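# Swap the two rack shelves, keeping their vials aboard

## Task

Trade the positions of the wall rack's two removable shelves, each still carrying its own vials standing upright, slide both shelves all the way in so they stay put with no robot support, then open the grippers and pull the arms away.

## Robot and tools

Robot: two 6-joint arms, left_arm and right_arm, each with a parallel gripper. Positions are in one scene frame, in metres: origin on the table surface midway between the arms, +x out over the table, +z up, left_arm on the +y side. The names left and right refer to the arms, not to image sides. A gripper's fingers point along its own +z axis and close along its y axis. The reported end-effector point sits between the finger pads, roughly 1 cm short of the tips.

execute_actions takes "actions", a list holding zero or one item, plus an optional "pictures" boolean (images come by default). An empty list sends nothing and just reports the state. A motion item is {"rows": [...], "steps": n}: n is 1 to 15 (default 15) control steps of 1/30 s; row k drives step k, and the final row is reused for any remaining steps. A wait item is {"steps": n} with n up to 300, counted from the previous result, and your reply time is included in that count. A refused call moves nothing.

Each row is one flat list of 14 numbers, each in [-1, 1], covering both arms even when one stays still: left_arm waist, shoulder, elbow, wrist pitch, wrist yaw, wrist roll, gripper opening, then the same seven for right_arm. The six joint numbers are offsets, not poses: scaled so 1.0 equals 1.264 rad (waist), 1.32 (shoulder), 1.276 (elbow), 1.83 (wrist pitch), 1.686 (wrist yaw), 2.022 (wrist roll). They are measured from the joint angles in the most recent result that listed them; before any such result, and for the second and later calls inside one reply, they are measured from the arm's angles when the action begins. They never add up from row to row. The opening is absolute: +1 fully open, -1 closed.

Joint ranges per arm (rad): waist -2.880 to 2.880, shoulder 0.000 to 3.142, elbow 0.000 to 3.019, wrist pitch -1.693 to 1.571, wrist yaw -1.571 to 1.571, wrist roll -2.094 to 2.094. The true ends may differ by up to 0.019 rad. A target more than 0.019 rad outside a stated end gets the call refused; a target beyond the real end is cut off there, and the result then prints "joint sent to its limit" (possibly about an earlier, still-running action). Missing that line does not prove there is more room.

Speed: each step, a joint's target is held within a fixed lead of its measured angle (waist 0.264 rad, shoulder 0.32, elbow 0.276, wrist pitch 0.33, wrist yaw 0.186, wrist roll 0.522), and if the targets would put the gripper more than 70 mm from where it is measured, all are pulled back proportionally. Big moves therefore need several actions. After your last row, arms keep heading to that target while you think or wait, until they all nearly stop or a step is HELD. Sending zeros is not a pause: it pulls joints back to the reference angles, and arms can slowly droop. To hold an arm steady, put the offsets back to its desired angles in a reply's first call, zeros in later calls of that reply, and enlarge the aim if a joint keeps falling short.

Results: a state line "left_arm: ... | right_arm: ..." gives each gripper's position (m) and orientation quaternion (w, x, y, z); printed positions can be off, more so when stretched far. "Joint positions" and "Joint velocities" list, per arm, the six joints (rad, rad/s) then the finger-pad gap (m, m/s; 0.094 m fully open). grip_measured is the measured opening on the same -1..+1 scale you command; each gripper's reading carries a constant error up to about 1 mm. To hold something, command about 0.03 below grip_measured for a firm grip, less for a gentler one. Pad force tops out near 50 to 62 N (lower on some grippers, and weaker on parts under about 2 mm thick); first contact can spike. "joint command not followed" means a clearance check altered or blocked joint targets on some steps; the rest of the row still ran. HELD marks steps where all or part of your row was not sent.

zoom_image takes "camera" (cam_head_left, cam_head_right, cam_high, cam_low, cam_left_wrist, cam_right_wrist) and "region" [x0, y0, x1, y1] in that camera's pixels from the top-left, no larger than 504 by 504, and returns a sharper crop of its latest image. Head, high and low cameras are 672x504; wrist cameras are fisheye, 616x616. Calibration data (intrinsics, distortion, world-to-camera transforms) is supplied and roughly accurate; wrist-camera poses follow the arm's joint readings.

finished_scene takes "scene", the number of the current scene. Replying with no tool call ends everything.

The simulation runs on while you compose a reply, so long thinking lets the arms drift or droop. Brief external tugs on held parts or nudges to loose items can occur. Avoid: arms colliding or pressing each other, knocking items out of the work area, tipping or dropping vials, slipping grips, slamming or shoving hard. Holding loads heats motors: a MOTOR HOT line appears from 85 °C, and at 100 °C an OVER-TEMPERATURE FAULT makes that arm let go and fall until it cools. Smooth, economical, quick motion is preferred.

Each tool is called after "Call:" by a JSON object that holds its "fn" and its "kwargs", one argument or row to a line.

## Session

Call:
{"fn": "execute_actions", "kwargs": {
  "actions": []
}}

Scene clock: 0.00 s of 9600.00 s.
left_arm: end_effector_position=(+0.5071, +0.1745, +0.5007) grip_measured=+1.000 end_effector_quat_wxyz=(+0.712, +0.061, +0.698, -0.055) | right_arm: end_effector_position=(+0.5295, -0.2863, +0.5045) grip_measured=+1.000 end_effector_quat_wxyz=(+0.712, -0.015, +0.701, +0.019)
Joint positions: left_arm=[0.003 1.045 1.055 0.009 0.017 0.011 0.094] | right_arm=[-0.005  1.038  1.063 -0.009 -0.008  0.006  0.094]
Joint velocities: left_arm=[ 0.005  0.015 -0.002  0.002 -0.066 -0.037  0.   ] | right_arm=[-0.005 -0.015 -0.002  0.012 -0.037  0.022  0.   ]

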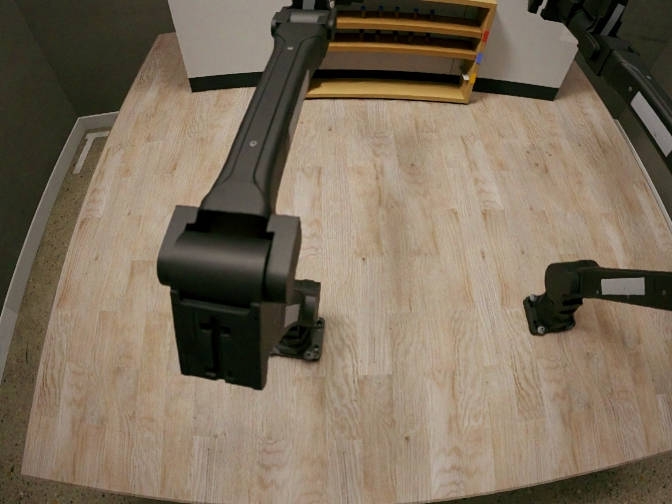

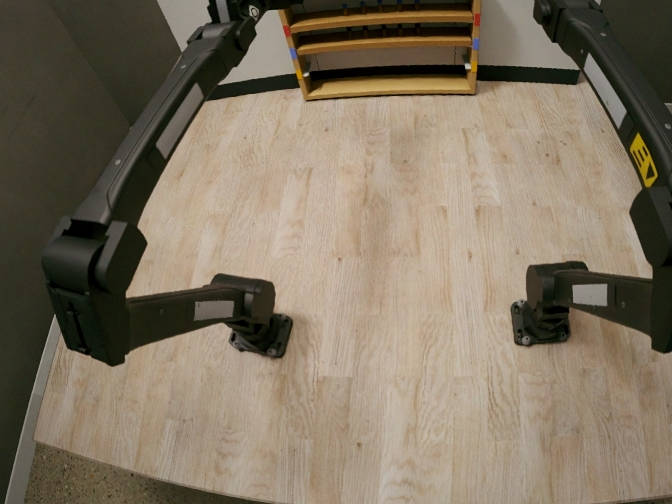

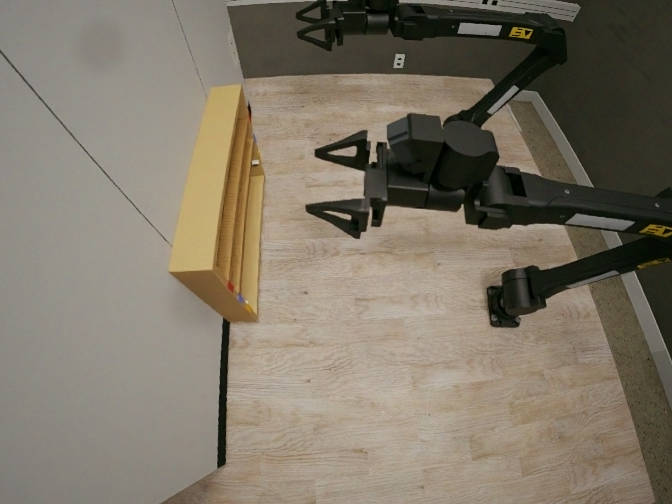

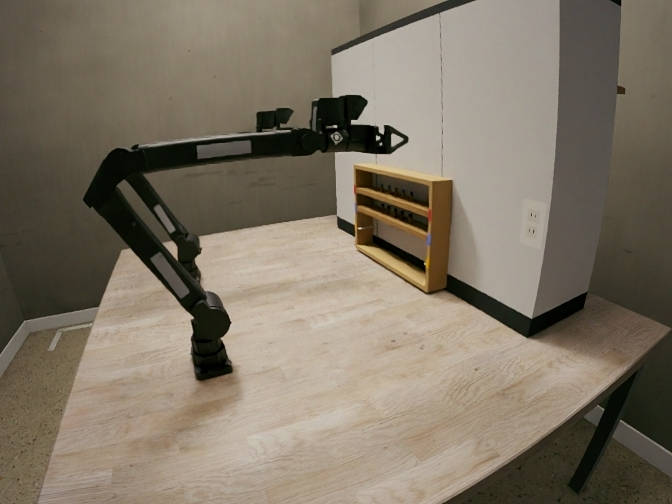

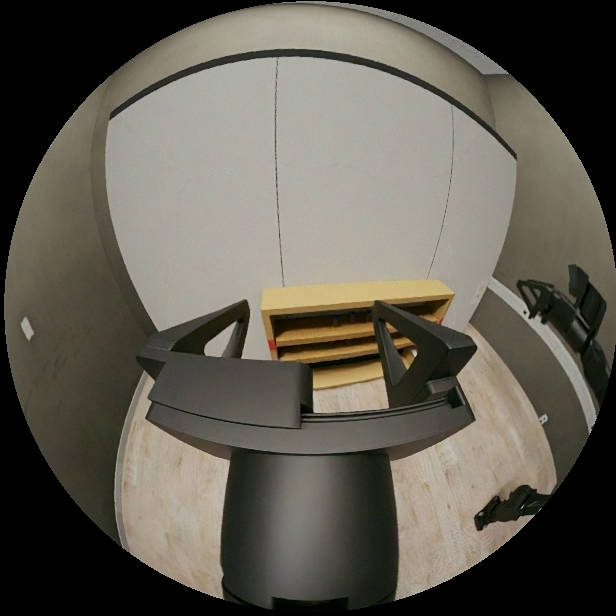

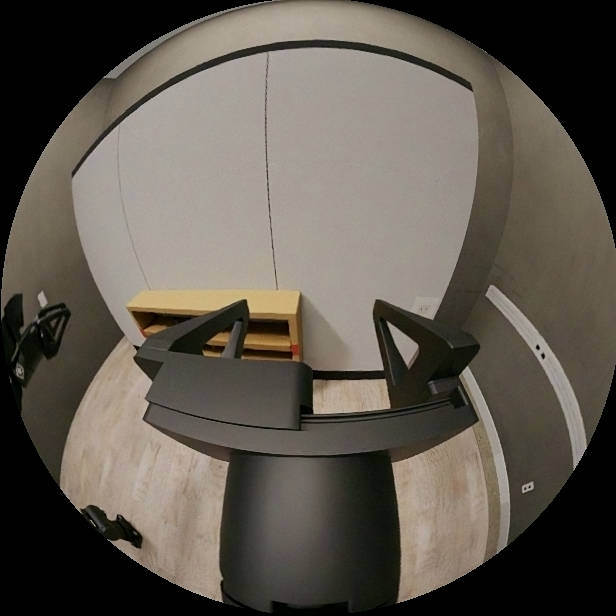

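Call:
{"fn": "zoom_image", "kwargs": {
  "camera": "cam_low",
  "region": [340, 150, 470, 300]
}}

Call:
{"fn": "zoom_image", "kwargs": {
  "camera": "cam_head_right",
  "region": [270, 0, 500, 110]
}}

Call:
{"fn": "zoom_image", "kwargs": {
  "camera": "cam_high",
  "region": [160, 70, 290, 330]
}}

Region (340, 150, 470, 300) of cam_low's 672x504 image, scaled by 3.360, with more detail than that image has; it fills the left 437 columns of this view, and the rest is white.

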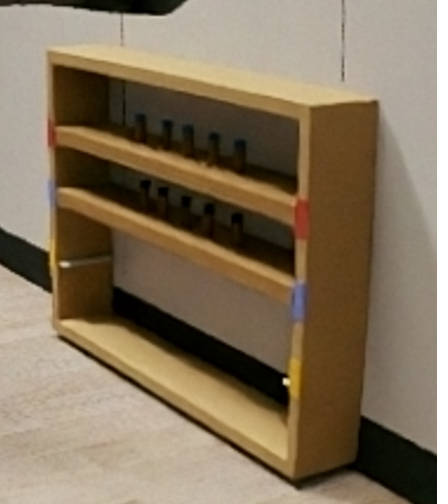

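Region (270, 0, 500, 110) of cam_head_right's 672x504 image, scaled by 2.191, with more detail than that image has; it fills the top 241 rows of this view, and the rest is white.

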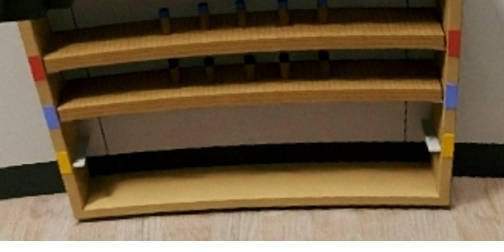

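Region (160, 70, 290, 330) of cam_high's 672x504 image, scaled by 1.938, with more detail than that image has.

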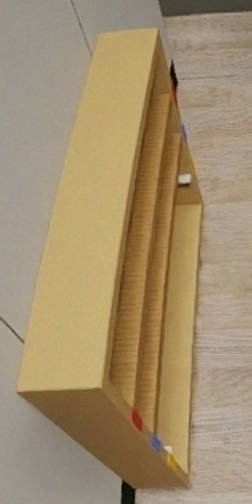

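Call:
{"fn": "execute_actions", "kwargs": {
  "actions": [
    {"rows":[[-0.2,0,0,0,0,0,1,0,0.2,0,0,0,0,1]]}
  ],
  "pictures": false
}}

Call:
{"fn": "execute_actions", "kwargs": {
  "actions": [
    {"steps":30}
  ],
  "pictures": false
}}

Call:
{"fn": "execute_actions", "kwargs": {
  "actions": [
    {"rows":[[0,0,0,0,0.2,0,1,0,0,0.2,0,0,0,1]]}
  ],
  "pictures": false
}}

Call:
{"fn": "execute_actions", "kwargs": {
  "actions": [
    {"steps":30}
  ],
  "pictures": false
}}

Call:
{"fn": "execute_actions", "kwargs": {
  "actions": [
    {"rows":[[0,0,0,0.2,0,0,1,0,0,0,0,0,0.3,1]]}
  ],
  "pictures": false
}}

Call:
{"fn": "execute_actions", "kwargs": {
  "actions": [
    {"steps":30}
  ],
  "pictures": false
}}

Scene clock: 19.30 s of 9600.00 s.
left_arm: end_effector_position=(+0.4689, +0.0440, +0.5007) grip_measured=+1.000 end_effector_quat_wxyz=(+0.698, +0.153, +0.683, -0.148) | right_arm: end_effector_position=(+0.6139, -0.2829, +0.3174) grip_measured=+1.000 end_effector_quat_wxyz=(+0.581, -0.016, +0.813, +0.017)
Joint positions: left_arm=[-0.26   1.045  1.055  0.009  0.02   0.011  0.094] | right_arm=[-0.005  1.347  1.034 -0.016 -0.008  0.006  0.094]
Joint velocities: left_arm=[ 0.044 -0.015 -0.017  0.017 -0.007 -0.022  0.   ] | right_arm=[-0.015 -0.005 -0.002 -0.037 -0.037  0.022  0.   ]
Steps of this call (steps 1 to 90: nothing new was sent; then 15.80 s passed at rest; steps 91 to 105: all 15 steps of this action). Readings (joint positions):
91: left_arm=[-0.009 1.045 1.055 0.009 0.012 0.011] | right_arm=[-0.005 1.045 1.063 -0.009 -0.008 0.006]
92: left_arm=[-0.034 1.045 1.055 0.009 0.010 0.011] | right_arm=[-0.005 1.056 1.064 -0.007 -0.008 0.006]
94: left_arm=[-0.123 1.045 1.055 0.009 0.010 0.011] | right_arm=[-0.005 1.099 1.064 -0.006 -0.008 0.006]
98: left_arm=[-0.269 1.045 1.055 0.009 0.020 0.011] | right_arm=[-0.005 1.233 1.064 -0.006 -0.008 0.006]
105: the state above

Scene clock: 20.30 s of 9600.00 s.
left_arm: end_effector_position=(+0.4691, +0.0445, +0.5007) grip_measured=+1.000 end_effector_quat_wxyz=(+0.698, +0.153, +0.683, -0.148) | right_arm: end_effector_position=(+0.6086, -0.2831, +0.3330) grip_measured=+1.000 end_effector_quat_wxyz=(+0.592, -0.016, +0.805, +0.017)
Joint positions: left_arm=[-0.258  1.045  1.055  0.009  0.02   0.011  0.094] | right_arm=[-0.005  1.32   1.034 -0.016 -0.008  0.006  0.094]
Joint velocities: left_arm=[-0.005 -0.005  0.002  0.002 -0.037 -0.007  0.   ] | right_arm=[-0.005 -0.005  0.002 -0.002 -0.037  0.037  0.   ]
Steps of this call (steps 1 to 30: the robot went on to your last target). Readings (joint positions):
1: left_arm=[-0.259 1.045 1.055 0.009 0.020 0.011] | right_arm=[-0.005 1.346 1.034 -0.016 -0.008 0.006]
2: left_arm=[-0.258 1.045 1.055 0.009 0.020 0.011] | right_arm=[-0.005 1.342 1.034 -0.016 -0.008 0.006]
4: left_arm=[-0.258 1.045 1.055 0.009 0.020 0.011] | right_arm=[-0.005 1.334 1.034 -0.016 -0.008 0.006]
8: left_arm=[-0.258 1.045 1.055 0.009 0.020 0.011] | right_arm=[-0.005 1.321 1.034 -0.016 -0.008 0.006]
30: the state above
All arms were judged still, so your last target was given up. Only a new action makes them travel on or press farther. Fingers that are still opening or closing keep moving.

Scene clock: 20.80 s of 9600.00 s.
left_arm: end_effector_position=(+0.4378, -0.0015, +0.5005) grip_measured=+1.000 end_effector_quat_wxyz=(+0.665, +0.265, +0.648, -0.258) | right_arm: end_effector_position=(+0.6343, -0.2820, +0.4614) grip_measured=+1.000 end_effector_quat_wxyz=(+0.672, -0.015, +0.740, +0.018)
Joint positions: left_arm=[-0.256  1.045  1.055  0.009  0.353  0.011  0.094] | right_arm=[-0.005  1.323  1.247 -0.02  -0.008  0.006  0.094]
Joint velocities: left_arm=[-0.024 -0.015 -0.012 -0.002 -0.022  0.022  0.   ] | right_arm=[-0.005 -0.015 -0.002  0.007 -0.037  0.051  0.   ]
Steps of this call (steps 1 to 15: all 15 steps of this action). Readings (joint positions):
1: left_arm=[-0.255 1.045 1.055 0.009 0.103 0.011] | right_arm=[-0.005 1.320 1.038 -0.017 -0.008 0.006]
2: left_arm=[-0.254 1.045 1.055 0.009 0.204 0.011] | right_arm=[-0.005 1.322 1.048 -0.019 -0.008 0.006]
4: left_arm=[-0.255 1.045 1.055 0.009 0.330 0.011] | right_arm=[-0.005 1.324 1.077 -0.020 -0.008 0.006]
8: left_arm=[-0.256 1.045 1.055 0.009 0.353 0.011] | right_arm=[-0.005 1.324 1.153 -0.020 -0.008 0.006]
15: the state above

Scene clock: 21.80 s of 9600.00 s.
left_arm: end_effector_position=(+0.4378, -0.0015, +0.5005) grip_measured=+1.000 end_effector_quat_wxyz=(+0.665, +0.265, +0.648, -0.258) | right_arm: end_effector_position=(+0.6343, -0.2820, +0.4614) grip_measured=+1.000 end_effector_quat_wxyz=(+0.672, -0.015, +0.740, +0.018)
Joint positions: left_arm=[-0.256  1.045  1.055  0.009  0.353  0.011  0.094] | right_arm=[-0.005  1.323  1.247 -0.02  -0.008  0.006  0.094]
Joint velocities: left_arm=[-0.005 -0.005 -0.012 -0.017  0.022  0.051  0.   ] | right_arm=[ 0.005  0.005  0.012  0.002 -0.051 -0.037  0.   ]
Steps of this call (steps 1 to 15: the robot went on to your last target; steps 16 to 30: nothing new was sent). Readings (joint positions):
1: left_arm=[-0.256 1.045 1.055 0.009 0.353 0.011] | right_arm=[-0.005 1.323 1.247 -0.020 -0.008 0.006]
2: left_arm=[-0.256 1.045 1.055 0.009 0.353 0.011] | right_arm=[-0.005 1.323 1.247 -0.020 -0.008 0.006]
4: left_arm=[-0.256 1.045 1.055 0.009 0.353 0.011] | right_arm=[-0.005 1.323 1.247 -0.020 -0.008 0.006]
8: left_arm=[-0.256 1.045 1.055 0.009 0.353 0.011] | right_arm=[-0.005 1.323 1.247 -0.020 -0.008 0.006]
30: the state above
All arms were judged still, so your last target was given up. Only a new action makes them travel on or press farther. Fingers that are still opening or closing keep moving.

Scene clock: 22.30 s of 9600.00 s.
left_arm: end_effector_position=(+0.4251, +0.0040, +0.5712) grip_measured=+1.000 end_effector_quat_wxyz=(+0.772, +0.257, +0.521, -0.257) | right_arm: end_effector_position=(+0.6340, -0.2821, +0.4585) grip_measured=+1.000 end_effector_quat_wxyz=(+0.638, +0.195, +0.716, +0.207)
Joint positions: left_arm=[-0.256  1.046  1.04   0.359  0.353  0.011  0.094] | right_arm=[-0.005  1.323  1.242 -0.02  -0.008  0.578  0.094]
Joint velocities: left_arm=[-0.015  0.015 -0.012  0.012 -0.037 -0.037  0.   ] | right_arm=[-0.005 -0.005  0.002 -0.027 -0.022  0.139  0.   ]
Steps of this call (steps 1 to 15: all 15 steps of this action). Readings (joint positions):
1: left_arm=[-0.256 1.046 1.049 0.064 0.353 0.011] | right_arm=[-0.005 1.323 1.246 -0.020 -0.008 0.081]
2: left_arm=[-0.256 1.051 1.041 0.165 0.353 0.011] | right_arm=[-0.005 1.323 1.245 -0.020 -0.008 0.180]
4: left_arm=[-0.256 1.056 1.040 0.293 0.353 0.011] | right_arm=[-0.005 1.323 1.244 -0.020 -0.008 0.332]
8: left_arm=[-0.256 1.047 1.040 0.355 0.353 0.011] | right_arm=[-0.005 1.323 1.242 -0.020 -0.008 0.492]
15: the state above

Scene clock: 23.30 s of 9600.00 s.
left_arm: end_effector_position=(+0.4251, +0.0040, +0.5712) grip_measured=+1.000 end_effector_quat_wxyz=(+0.772, +0.257, +0.521, -0.257) | right_arm: end_effector_position=(+0.6340, -0.2821, +0.4585) grip_measured=+1.000 end_effector_quat_wxyz=(+0.636, +0.203, +0.714, +0.214)
Joint positions: left_arm=[-0.256  1.046  1.04   0.359  0.353  0.011  0.094] | right_arm=[-0.005  1.323  1.242 -0.02  -0.008  0.601  0.094]
Joint velocities: left_arm=[-0.005 -0.005  0.017 -0.002  0.037 -0.022  0.   ] | right_arm=[ 0.015  0.005 -0.007 -0.007 -0.051 -0.051  0.   ]
Steps of this call (steps 1 to 30: the robot went on to your last target). Readings (joint positions):
1: left_arm=[-0.256 1.046 1.040 0.359 0.353 0.011] | right_arm=[-0.005 1.323 1.242 -0.020 -0.008 0.583]
2: left_arm=[-0.256 1.046 1.040 0.359 0.353 0.011] | right_arm=[-0.005 1.323 1.242 -0.020 -0.008 0.586]
4: left_arm=[-0.256 1.046 1.040 0.359 0.353 0.011] | right_arm=[-0.005 1.323 1.242 -0.020 -0.008 0.591]
8: left_arm=[-0.256 1.046 1.040 0.359 0.353 0.011] | right_arm=[-0.005 1.323 1.242 -0.020 -0.008 0.597]
30: the state above
All arms were judged still, so your last target was given up. Only a new action makes them travel on or press farther. Fingers that are still opening or closing keep moving.

Call:
{"fn": "execute_actions", "kwargs": {
  "actions": [
    {"rows":[[-0.061,0.562,-0.154,0.32,-0.496,0.771,0,0,-0.6,-0.4,0,0,-0.3,1]]}
  ],
  "pictures": false
}}

Call:
{"fn": "execute_actions", "kwargs": {
  "actions": [
    {"steps":90}
  ]
}}

Scene clock: 39.60 s of 9600.00 s.
left_arm: end_effector_position=(+0.5683, +0.0122, +0.3125) grip_measured=+0.001 end_effector_quat_wxyz=(+0.752, +0.247, +0.601, +0.105) | right_arm: end_effector_position=(+0.3732, -0.2926, +0.4776) grip_measured=+1.000 end_effector_quat_wxyz=(+0.748, +0.012, +0.662, +0.050)
Joint positions: left_arm=[-0.303  1.549  0.883  0.825 -0.199  0.56   0.047] | right_arm=[-0.005  0.562  0.714 -0.029 -0.008  0.085  0.094]
Joint velocities: left_arm=[-0.054  1.431 -0.12   0.462 -1.165  1.297 -0.001] | right_arm=[ 0.015 -1.333 -0.007  0.061 -0.037 -0.564  0.   ]
Steps of this call (steps 1 to 90: nothing new was sent; then 12.80 s passed at rest; steps 91 to 105: all 15 steps of this action). Readings (joint positions):
91: left_arm=[-0.258 1.052 1.033 0.379 0.327 0.034] | right_arm=[-0.005 1.312 1.224 -0.015 -0.008 0.557]
92: left_arm=[-0.261 1.060 1.022 0.419 0.296 0.065] | right_arm=[-0.005 1.282 1.178 -0.014 -0.008 0.500]
94: left_arm=[-0.270 1.096 0.994 0.493 0.231 0.130] | right_arm=[-0.005 1.189 1.051 -0.014 -0.008 0.394]
98: left_arm=[-0.287 1.226 0.935 0.650 0.084 0.277] | right_arm=[-0.005 0.950 0.805 -0.022 -0.008 0.236]
105: the state above

Scene clock: 42.60 s of 9600.00 s.
left_arm: end_effector_position=(+0.5774, +0.0439, +0.1612) grip_measured=+0.001 end_effector_quat_wxyz=(+0.488, +0.509, +0.508, +0.495) | right_arm: end_effector_position=(+0.3630, -0.2930, +0.4888) grip_measured=+1.000 end_effector_quat_wxyz=(+0.761, -0.014, +0.649, +0.020)
Joint positions: left_arm=[-0.324  1.793  0.824  0.93  -0.479  1.561  0.047] | right_arm=[-0.005  0.534  0.714 -0.021 -0.008  0.007  0.094]
Joint velocities: left_arm=[ 0.005  0.005 -0.012  0.002 -0.007 -0.051 -0.001] | right_arm=[-0.005 -0.015 -0.007 -0.002  0.022  0.022  0.   ]
Steps of this call (steps 1 to 45: the robot went on to your last target; steps 46 to 90: nothing new was sent). Readings (joint positions):
1: left_arm=[-0.305 1.598 0.878 0.841 -0.253 0.612] | right_arm=[-0.005 0.523 0.714 -0.027 -0.008 0.069]
2: left_arm=[-0.307 1.647 0.874 0.858 -0.320 0.678] | right_arm=[-0.005 0.496 0.714 -0.024 -0.008 0.057]
4: left_arm=[-0.313 1.743 0.862 0.897 -0.449 0.864] | right_arm=[-0.005 0.475 0.714 -0.021 -0.008 0.038]
8: left_arm=[-0.319 1.852 0.830 0.907 -0.478 1.240] | right_arm=[-0.005 0.505 0.714 -0.021 -0.008 0.019]
90: the state above
All arms were judged still, so your last target was given up. Only a new action makes them travel on or press farther. Fingers that are still opening or closing keep moving.
camera_calibration (this result's frames):
cam_left_wrist: T_world_to_cam=[[-0.0410432, 0.00960878, -0.999111, 0.183787], [-0.582414, 0.812272, 0.0317373, 0.303106], [0.811855, 0.583199, -0.0277419, -0.367254], [0, 0, 0, 1]] pos_world=[0.482234, -0.0337878, 0.163816]
cam_right_wrist: T_world_to_cam=[[0.0426549, -0.999082, -0.00394203, -0.310246], [-0.435922, -0.0150607, -0.899859, 0.600567], [0.898973, 0.0401018, -0.436164, 0.0213364], [0, 0, 0, 1]] pos_world=[0.255853, -0.301772, 0.548509]

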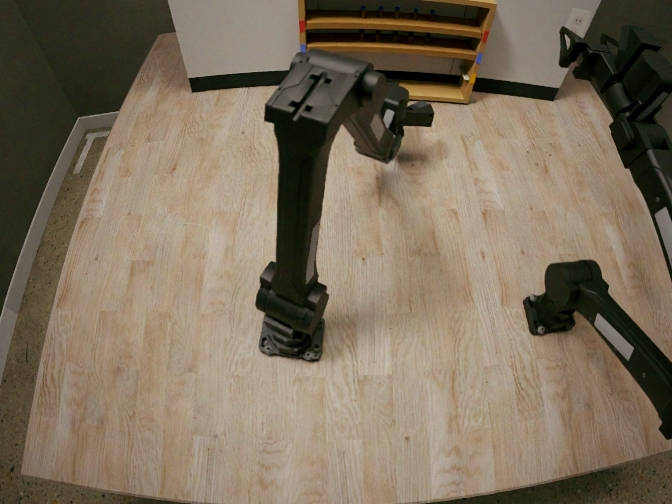

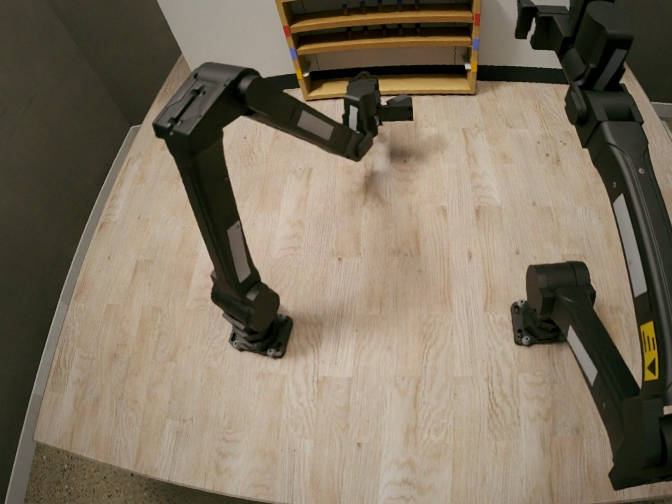

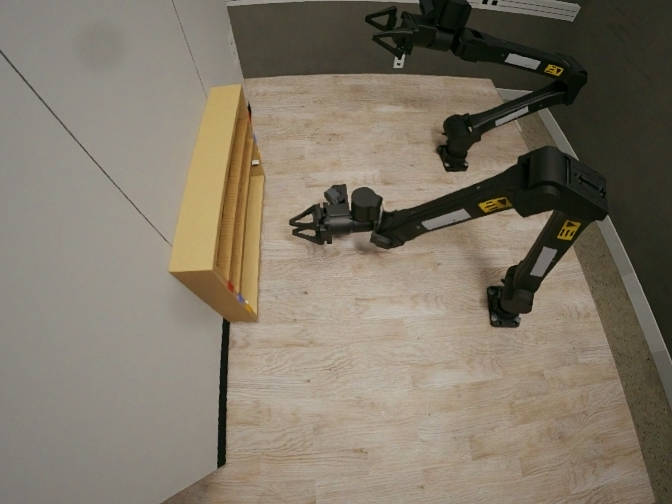

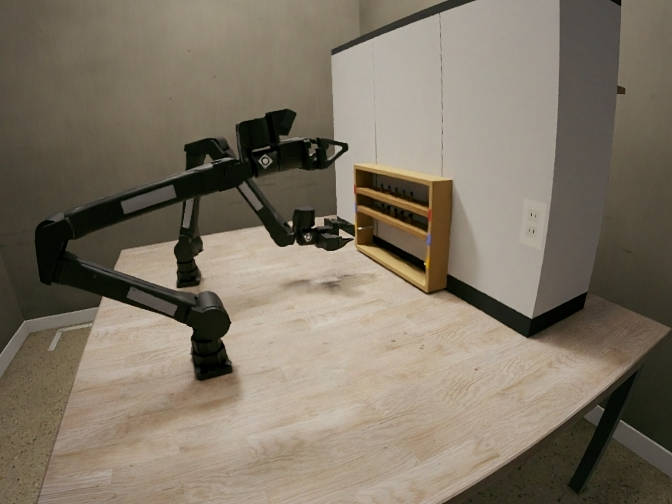

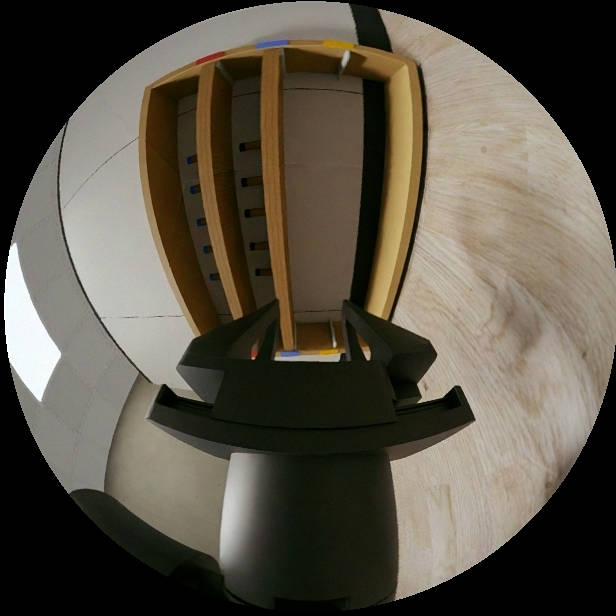

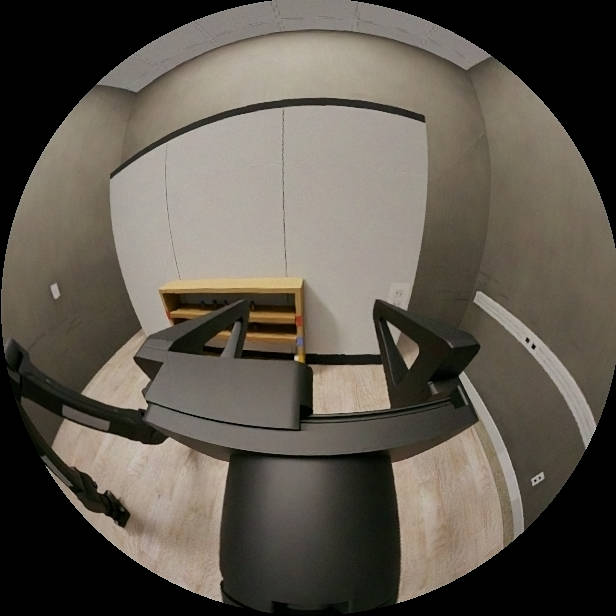

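Call:
{"fn": "zoom_image", "kwargs": {
  "camera": "cam_left_wrist",
  "region": [130, 30, 450, 370]
}}

Region (130, 30, 450, 370) of cam_left_wrist's 616x616 image, scaled by 1.482, with more detail than that image has; it fills the left 474 columns of this view, and the rest is white.

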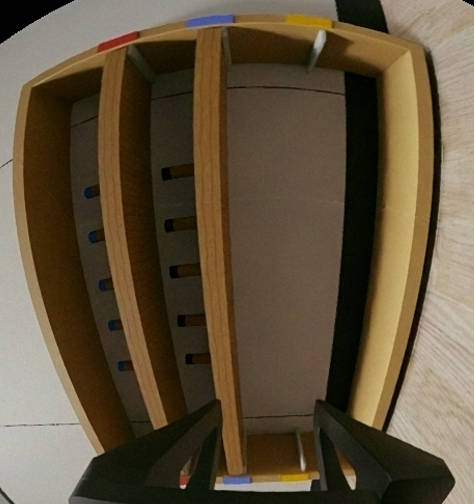

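Call:
{"fn": "execute_actions", "kwargs": {
  "actions": [
    {"rows":[[0.02,-0.013,0.025,-0.008,0.013,0.005,0,0,0,0,0,0,0,1],[0.02,-0.013,0.025,-0.008,0.013,0.005,0,0,0,0,0,0,0,1],[0.02,-0.013,0.025,-0.008,0.013,0.005,0,0,0,0,0,0,0,1],[0.04,-0.027,0.051,-0.016,0.027,0.005,0,0,0,0,0,0,0,1]]}
  ],
  "pictures": false
}}

Call:
{"fn": "execute_actions", "kwargs": {
  "actions": [
    {"steps":20}
  ]
}}

Scene clock: 53.80 s of 9600.00 s.
left_arm: end_effector_position=(+0.5932, +0.0622, +0.1789) grip_measured=+0.001 end_effector_quat_wxyz=(+0.493, +0.501, +0.507, +0.498) | right_arm: end_effector_position=(+0.3630, -0.2930, +0.4888) grip_measured=+1.000 end_effector_quat_wxyz=(+0.761, -0.014, +0.649, +0.020)
Joint positions: left_arm=[-0.276  1.772  0.848  0.906 -0.437  1.562  0.047] | right_arm=[-0.005  0.534  0.714 -0.021 -0.008  0.007  0.094]
Joint velocities: left_arm=[-0.015  0.005 -0.007  0.017  0.051 -0.066 -0.   ] | right_arm=[ 0.015 -0.015 -0.002 -0.002 -0.037 -0.051  0.   ]
Steps of this call (steps 1 to 90: nothing new was sent; then 7.70 s passed at rest; steps 91 to 105: all 15 steps of this action). Readings (joint positions):
91: left_arm=[-0.323 1.793 0.824 0.929 -0.470 1.561] | right_arm=[-0.005 0.534 0.714 -0.021 -0.008 0.007]
92: left_arm=[-0.321 1.793 0.824 0.926 -0.464 1.561] | right_arm=[-0.005 0.534 0.714 -0.021 -0.008 0.007]
94: left_arm=[-0.313 1.792 0.825 0.919 -0.450 1.561] | right_arm=[-0.005 0.534 0.714 -0.021 -0.008 0.007]
98: left_arm=[-0.286 1.786 0.841 0.906 -0.438 1.562] | right_arm=[-0.005 0.534 0.714 -0.021 -0.008 0.007]
105: the state above

Scene clock: 54.47 s of 9600.00 s.
left_arm: end_effector_position=(+0.5932, +0.0622, +0.1789) grip_measured=+0.001 end_effector_quat_wxyz=(+0.493, +0.501, +0.507, +0.498) | right_arm: end_effector_position=(+0.3630, -0.2930, +0.4888) grip_measured=+1.000 end_effector_quat_wxyz=(+0.761, -0.014, +0.649, +0.020)
Joint positions: left_arm=[-0.276  1.772  0.848  0.906 -0.437  1.562  0.047] | right_arm=[-0.005  0.534  0.714 -0.021 -0.008  0.007  0.094]
Joint velocities: left_arm=[-0.005 -0.005 -0.002 -0.007  0.007 -0.007  0.001] | right_arm=[-0.005 -0.015 -0.017 -0.017 -0.066 -0.007  0.   ]
Steps of this call (steps 1 to 15: the robot went on to your last target; steps 16 to 20: nothing new was sent). Readings (joint positions):
1: left_arm=[-0.276 1.772 0.848 0.906 -0.437 1.562] | right_arm=[-0.005 0.534 0.714 -0.021 -0.008 0.007]
2: left_arm=[-0.276 1.772 0.848 0.906 -0.437 1.562] | right_arm=[-0.005 0.534 0.714 -0.021 -0.008 0.007]
4: left_arm=[-0.276 1.772 0.848 0.906 -0.437 1.562] | right_arm=[-0.005 0.534 0.714 -0.021 -0.008 0.007]
8: left_arm=[-0.276 1.772 0.848 0.906 -0.437 1.562] | right_arm=[-0.005 0.534 0.714 -0.021 -0.008 0.007]
20: the state above
All arms were judged still, so your last target was given up. Only a new action makes them travel on or press farther. Fingers that are still opening or closing keep moving.
camera_calibration (this result's frames):
cam_left_wrist: T_world_to_cam=[[-0.0230561, 0.000544218, -0.999734, 0.191915], [-0.588071, 0.808688, 0.0140025, 0.303632], [0.808481, 0.588237, -0.0183252, -0.39026], [0, 0, 0, 1]] pos_world=[0.4985, -0.0160826, 0.18046]
cam_right_wrist: T_world_to_cam=[[0.0426549, -0.999082, -0.00394203, -0.310246], [-0.435922, -0.0150607, -0.899859, 0.600567], [0.898973, 0.0401018, -0.436164, 0.0213364], [0, 0, 0, 1]] pos_world=[0.255853, -0.301772, 0.548509]

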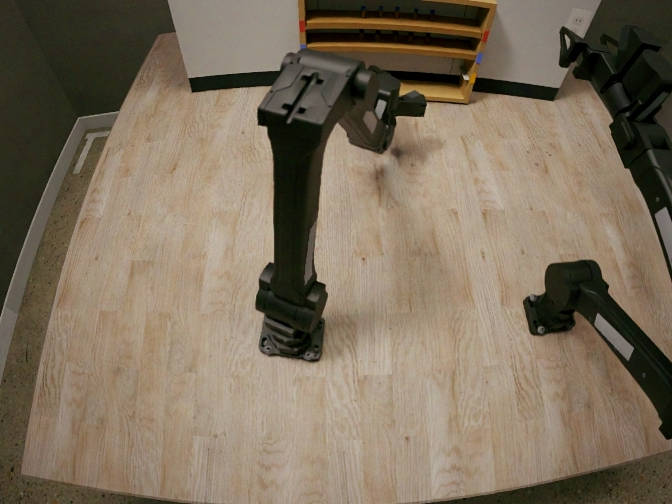

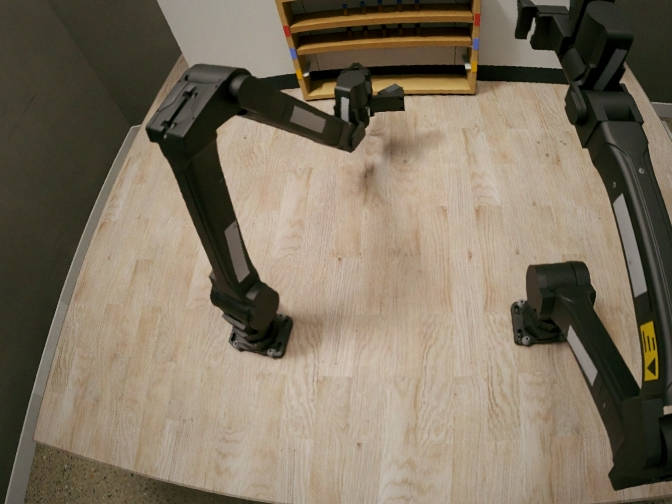

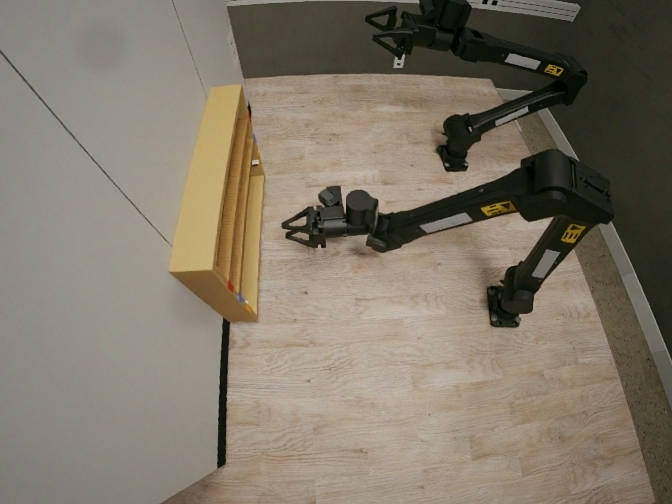

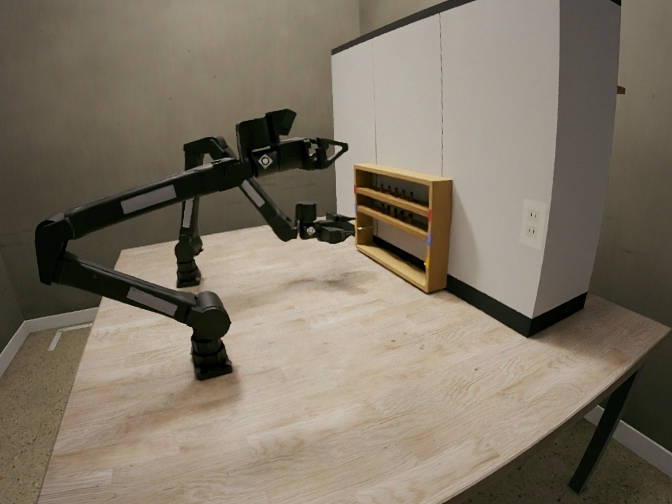

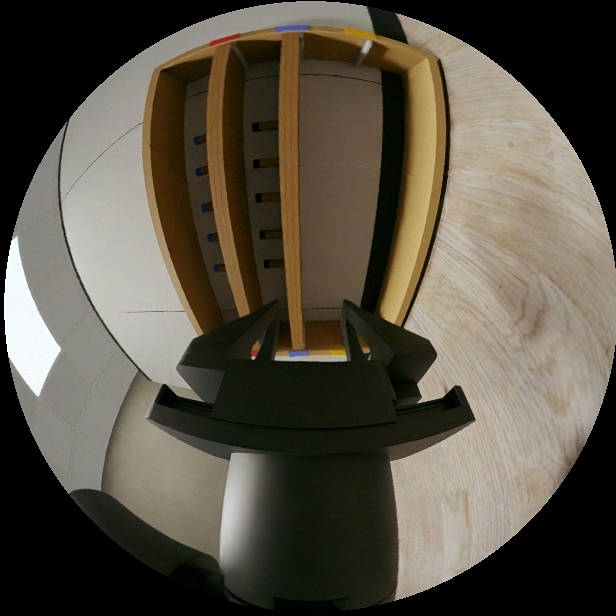

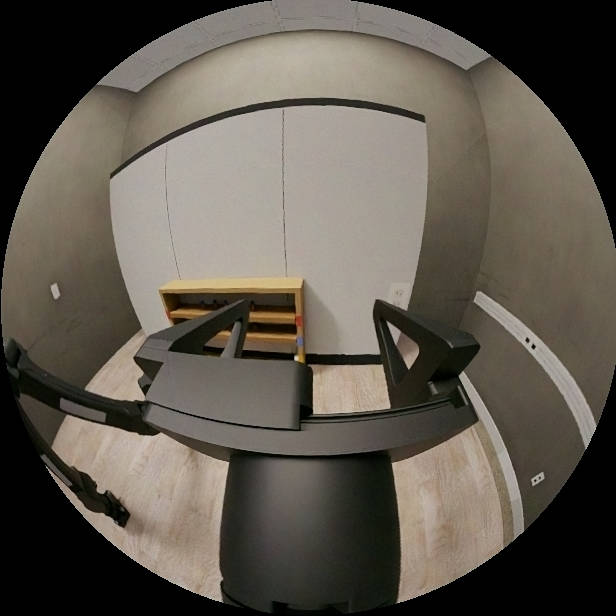

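Call:
{"fn": "execute_actions", "kwargs": {
  "actions": [
    {"rows":[[0.003,0.004,0.045,-0.005,0.003,0,0,0,0,0,0,0,0,1],[0.006,0.008,0.06,-0.01,0.006,0,0,0,0,0,0,0,0,1],[0.008,0.014,0.075,-0.014,0.008,0,0,0,0,0,0,0,0,1],[0.01,0.02,0.09,-0.018,0.011,0,0,0,0,0,0,0,0,1],[0.013,0.025,0.105,-0.023,0.014,0,0,0,0,0,0,0,0,1],[0.015,0.03,0.119,-0.027,0.016,0.004,0,0,0,0,0,0,0,1]]}
  ],
  "pictures": false
}}

Call:
{"fn": "execute_actions", "kwargs": {
  "actions": [
    {"steps":20}
  ]
}}

Call:
{"fn": "zoom_image", "kwargs": {
  "camera": "cam_left_wrist",
  "region": [150, 30, 470, 370]
}}

Scene clock: 63.00 s of 9600.00 s.
left_arm: end_effector_position=(+0.6289, +0.0487, +0.2006) grip_measured=+0.001 end_effector_quat_wxyz=(+0.509, +0.493, +0.499, +0.499) | right_arm: end_effector_position=(+0.3630, -0.2930, +0.4888) grip_measured=+1.000 end_effector_quat_wxyz=(+0.761, -0.014, +0.649, +0.020)
Joint positions: left_arm=[-0.266  1.81   0.966  0.861 -0.413  1.562  0.047] | right_arm=[-0.005  0.534  0.714 -0.021 -0.008  0.007  0.094]
Joint velocities: left_arm=[-0.015 -0.015  0.002 -0.002  0.066  0.007  0.001] | right_arm=[-0.015 -0.005  0.002  0.017 -0.022 -0.037  0.   ]
Steps of this call (steps 1 to 90: nothing new was sent; then 5.03 s passed at rest; steps 91 to 105: all 15 steps of this action). Readings (joint positions):
91: left_arm=[-0.276 1.772 0.849 0.905 -0.437 1.562] | right_arm=[-0.005 0.534 0.714 -0.021 -0.008 0.007]
92: left_arm=[-0.276 1.773 0.853 0.901 -0.434 1.562] | right_arm=[-0.005 0.534 0.714 -0.021 -0.008 0.007]
94: left_arm=[-0.276 1.780 0.875 0.890 -0.427 1.562] | right_arm=[-0.005 0.534 0.714 -0.021 -0.008 0.007]
98: left_arm=[-0.272 1.806 0.949 0.866 -0.414 1.562] | right_arm=[-0.005 0.534 0.714 -0.021 -0.008 0.007]
105: the state above

Scene clock: 63.67 s of 9600.00 s.
left_arm: end_effector_position=(+0.6289, +0.0487, +0.2006) grip_measured=+0.001 end_effector_quat_wxyz=(+0.509, +0.493, +0.499, +0.499) | right_arm: end_effector_position=(+0.3630, -0.2930, +0.4888) grip_measured=+1.000 end_effector_quat_wxyz=(+0.761, -0.014, +0.649, +0.020)
Joint positions: left_arm=[-0.266  1.81   0.966  0.861 -0.413  1.562  0.047] | right_arm=[-0.005  0.534  0.714 -0.021 -0.008  0.007  0.094]
Joint velocities: left_arm=[-0.005 -0.015 -0.002  0.012 -0.066 -0.081  0.   ] | right_arm=[ 0.005 -0.005 -0.002 -0.002 -0.051 -0.051  0.   ]
Steps of this call (steps 1 to 15: the robot went on to your last target; steps 16 to 20: nothing new was sent). Readings (joint positions):
1: left_arm=[-0.266 1.810 0.966 0.861 -0.413 1.562] | right_arm=[-0.005 0.534 0.714 -0.021 -0.008 0.007]
2: left_arm=[-0.266 1.810 0.966 0.861 -0.413 1.562] | right_arm=[-0.005 0.534 0.714 -0.021 -0.008 0.007]
4: left_arm=[-0.266 1.810 0.966 0.861 -0.413 1.562] | right_arm=[-0.005 0.534 0.714 -0.021 -0.008 0.007]
8: left_arm=[-0.266 1.810 0.966 0.861 -0.413 1.562] | right_arm=[-0.005 0.534 0.714 -0.021 -0.008 0.007]
20: the state above
All arms were judged still, so your last target was given up. Only a new action makes them travel on or press farther. Fingers that are still opening or closing keep moving.
camera_calibration (this result's frames):
cam_left_wrist: T_world_to_cam=[[0.00887404, -0.0136963, -0.999867, 0.195085], [-0.576247, 0.817113, -0.0163073, 0.333525], [0.817227, 0.576315, -0.000641376, -0.419197], [0, 0, 0, 1]] pos_world=[0.533041, -0.0282665, 0.200229]
cam_right_wrist: T_world_to_cam=[[0.0426549, -0.999082, -0.00394203, -0.310246], [-0.435922, -0.0150607, -0.899859, 0.600567], [0.898973, 0.0401018, -0.436164, 0.0213364], [0, 0, 0, 1]] pos_world=[0.255853, -0.301772, 0.548509]

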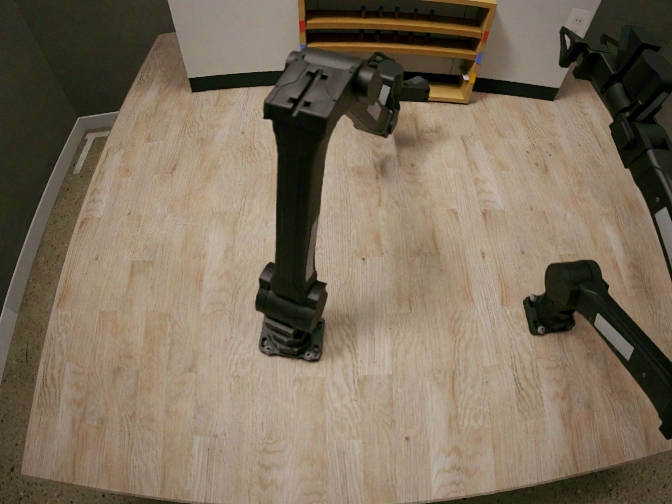

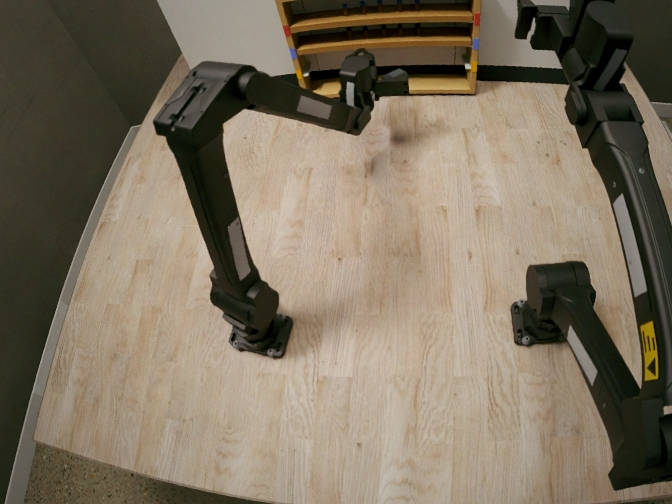

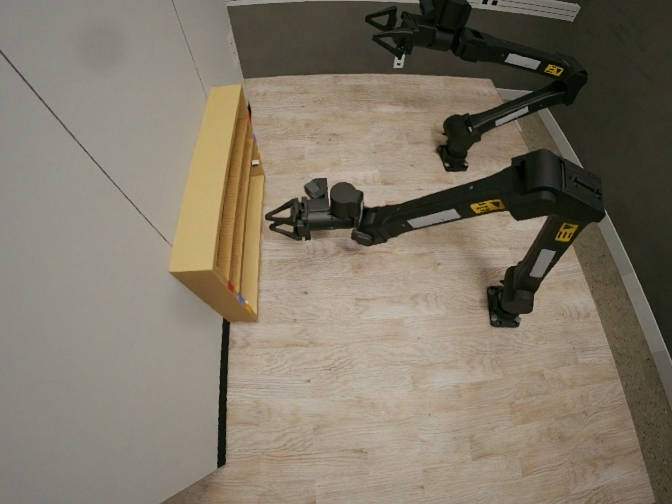

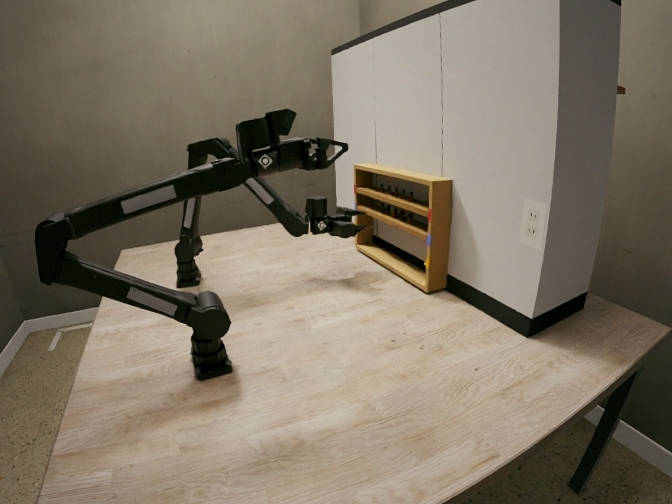

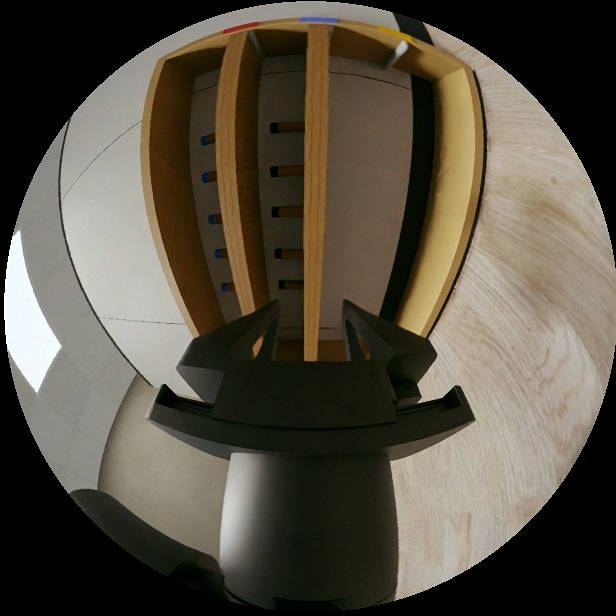

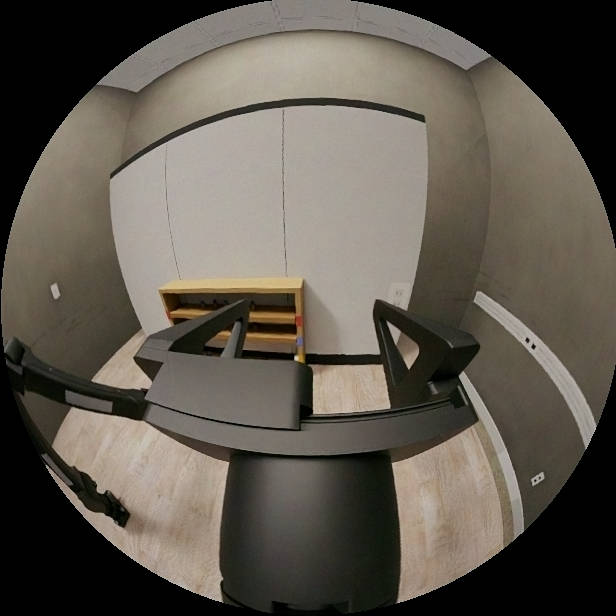

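Region (150, 30, 470, 370) of cam_left_wrist's 616x616 image, scaled by 1.482, with more detail than that image has; it fills the left 474 columns of this view, and the rest is white.

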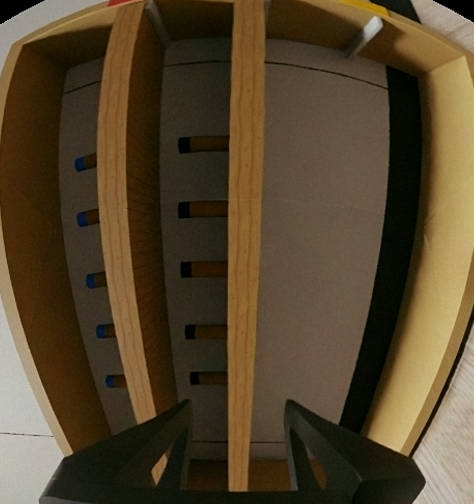

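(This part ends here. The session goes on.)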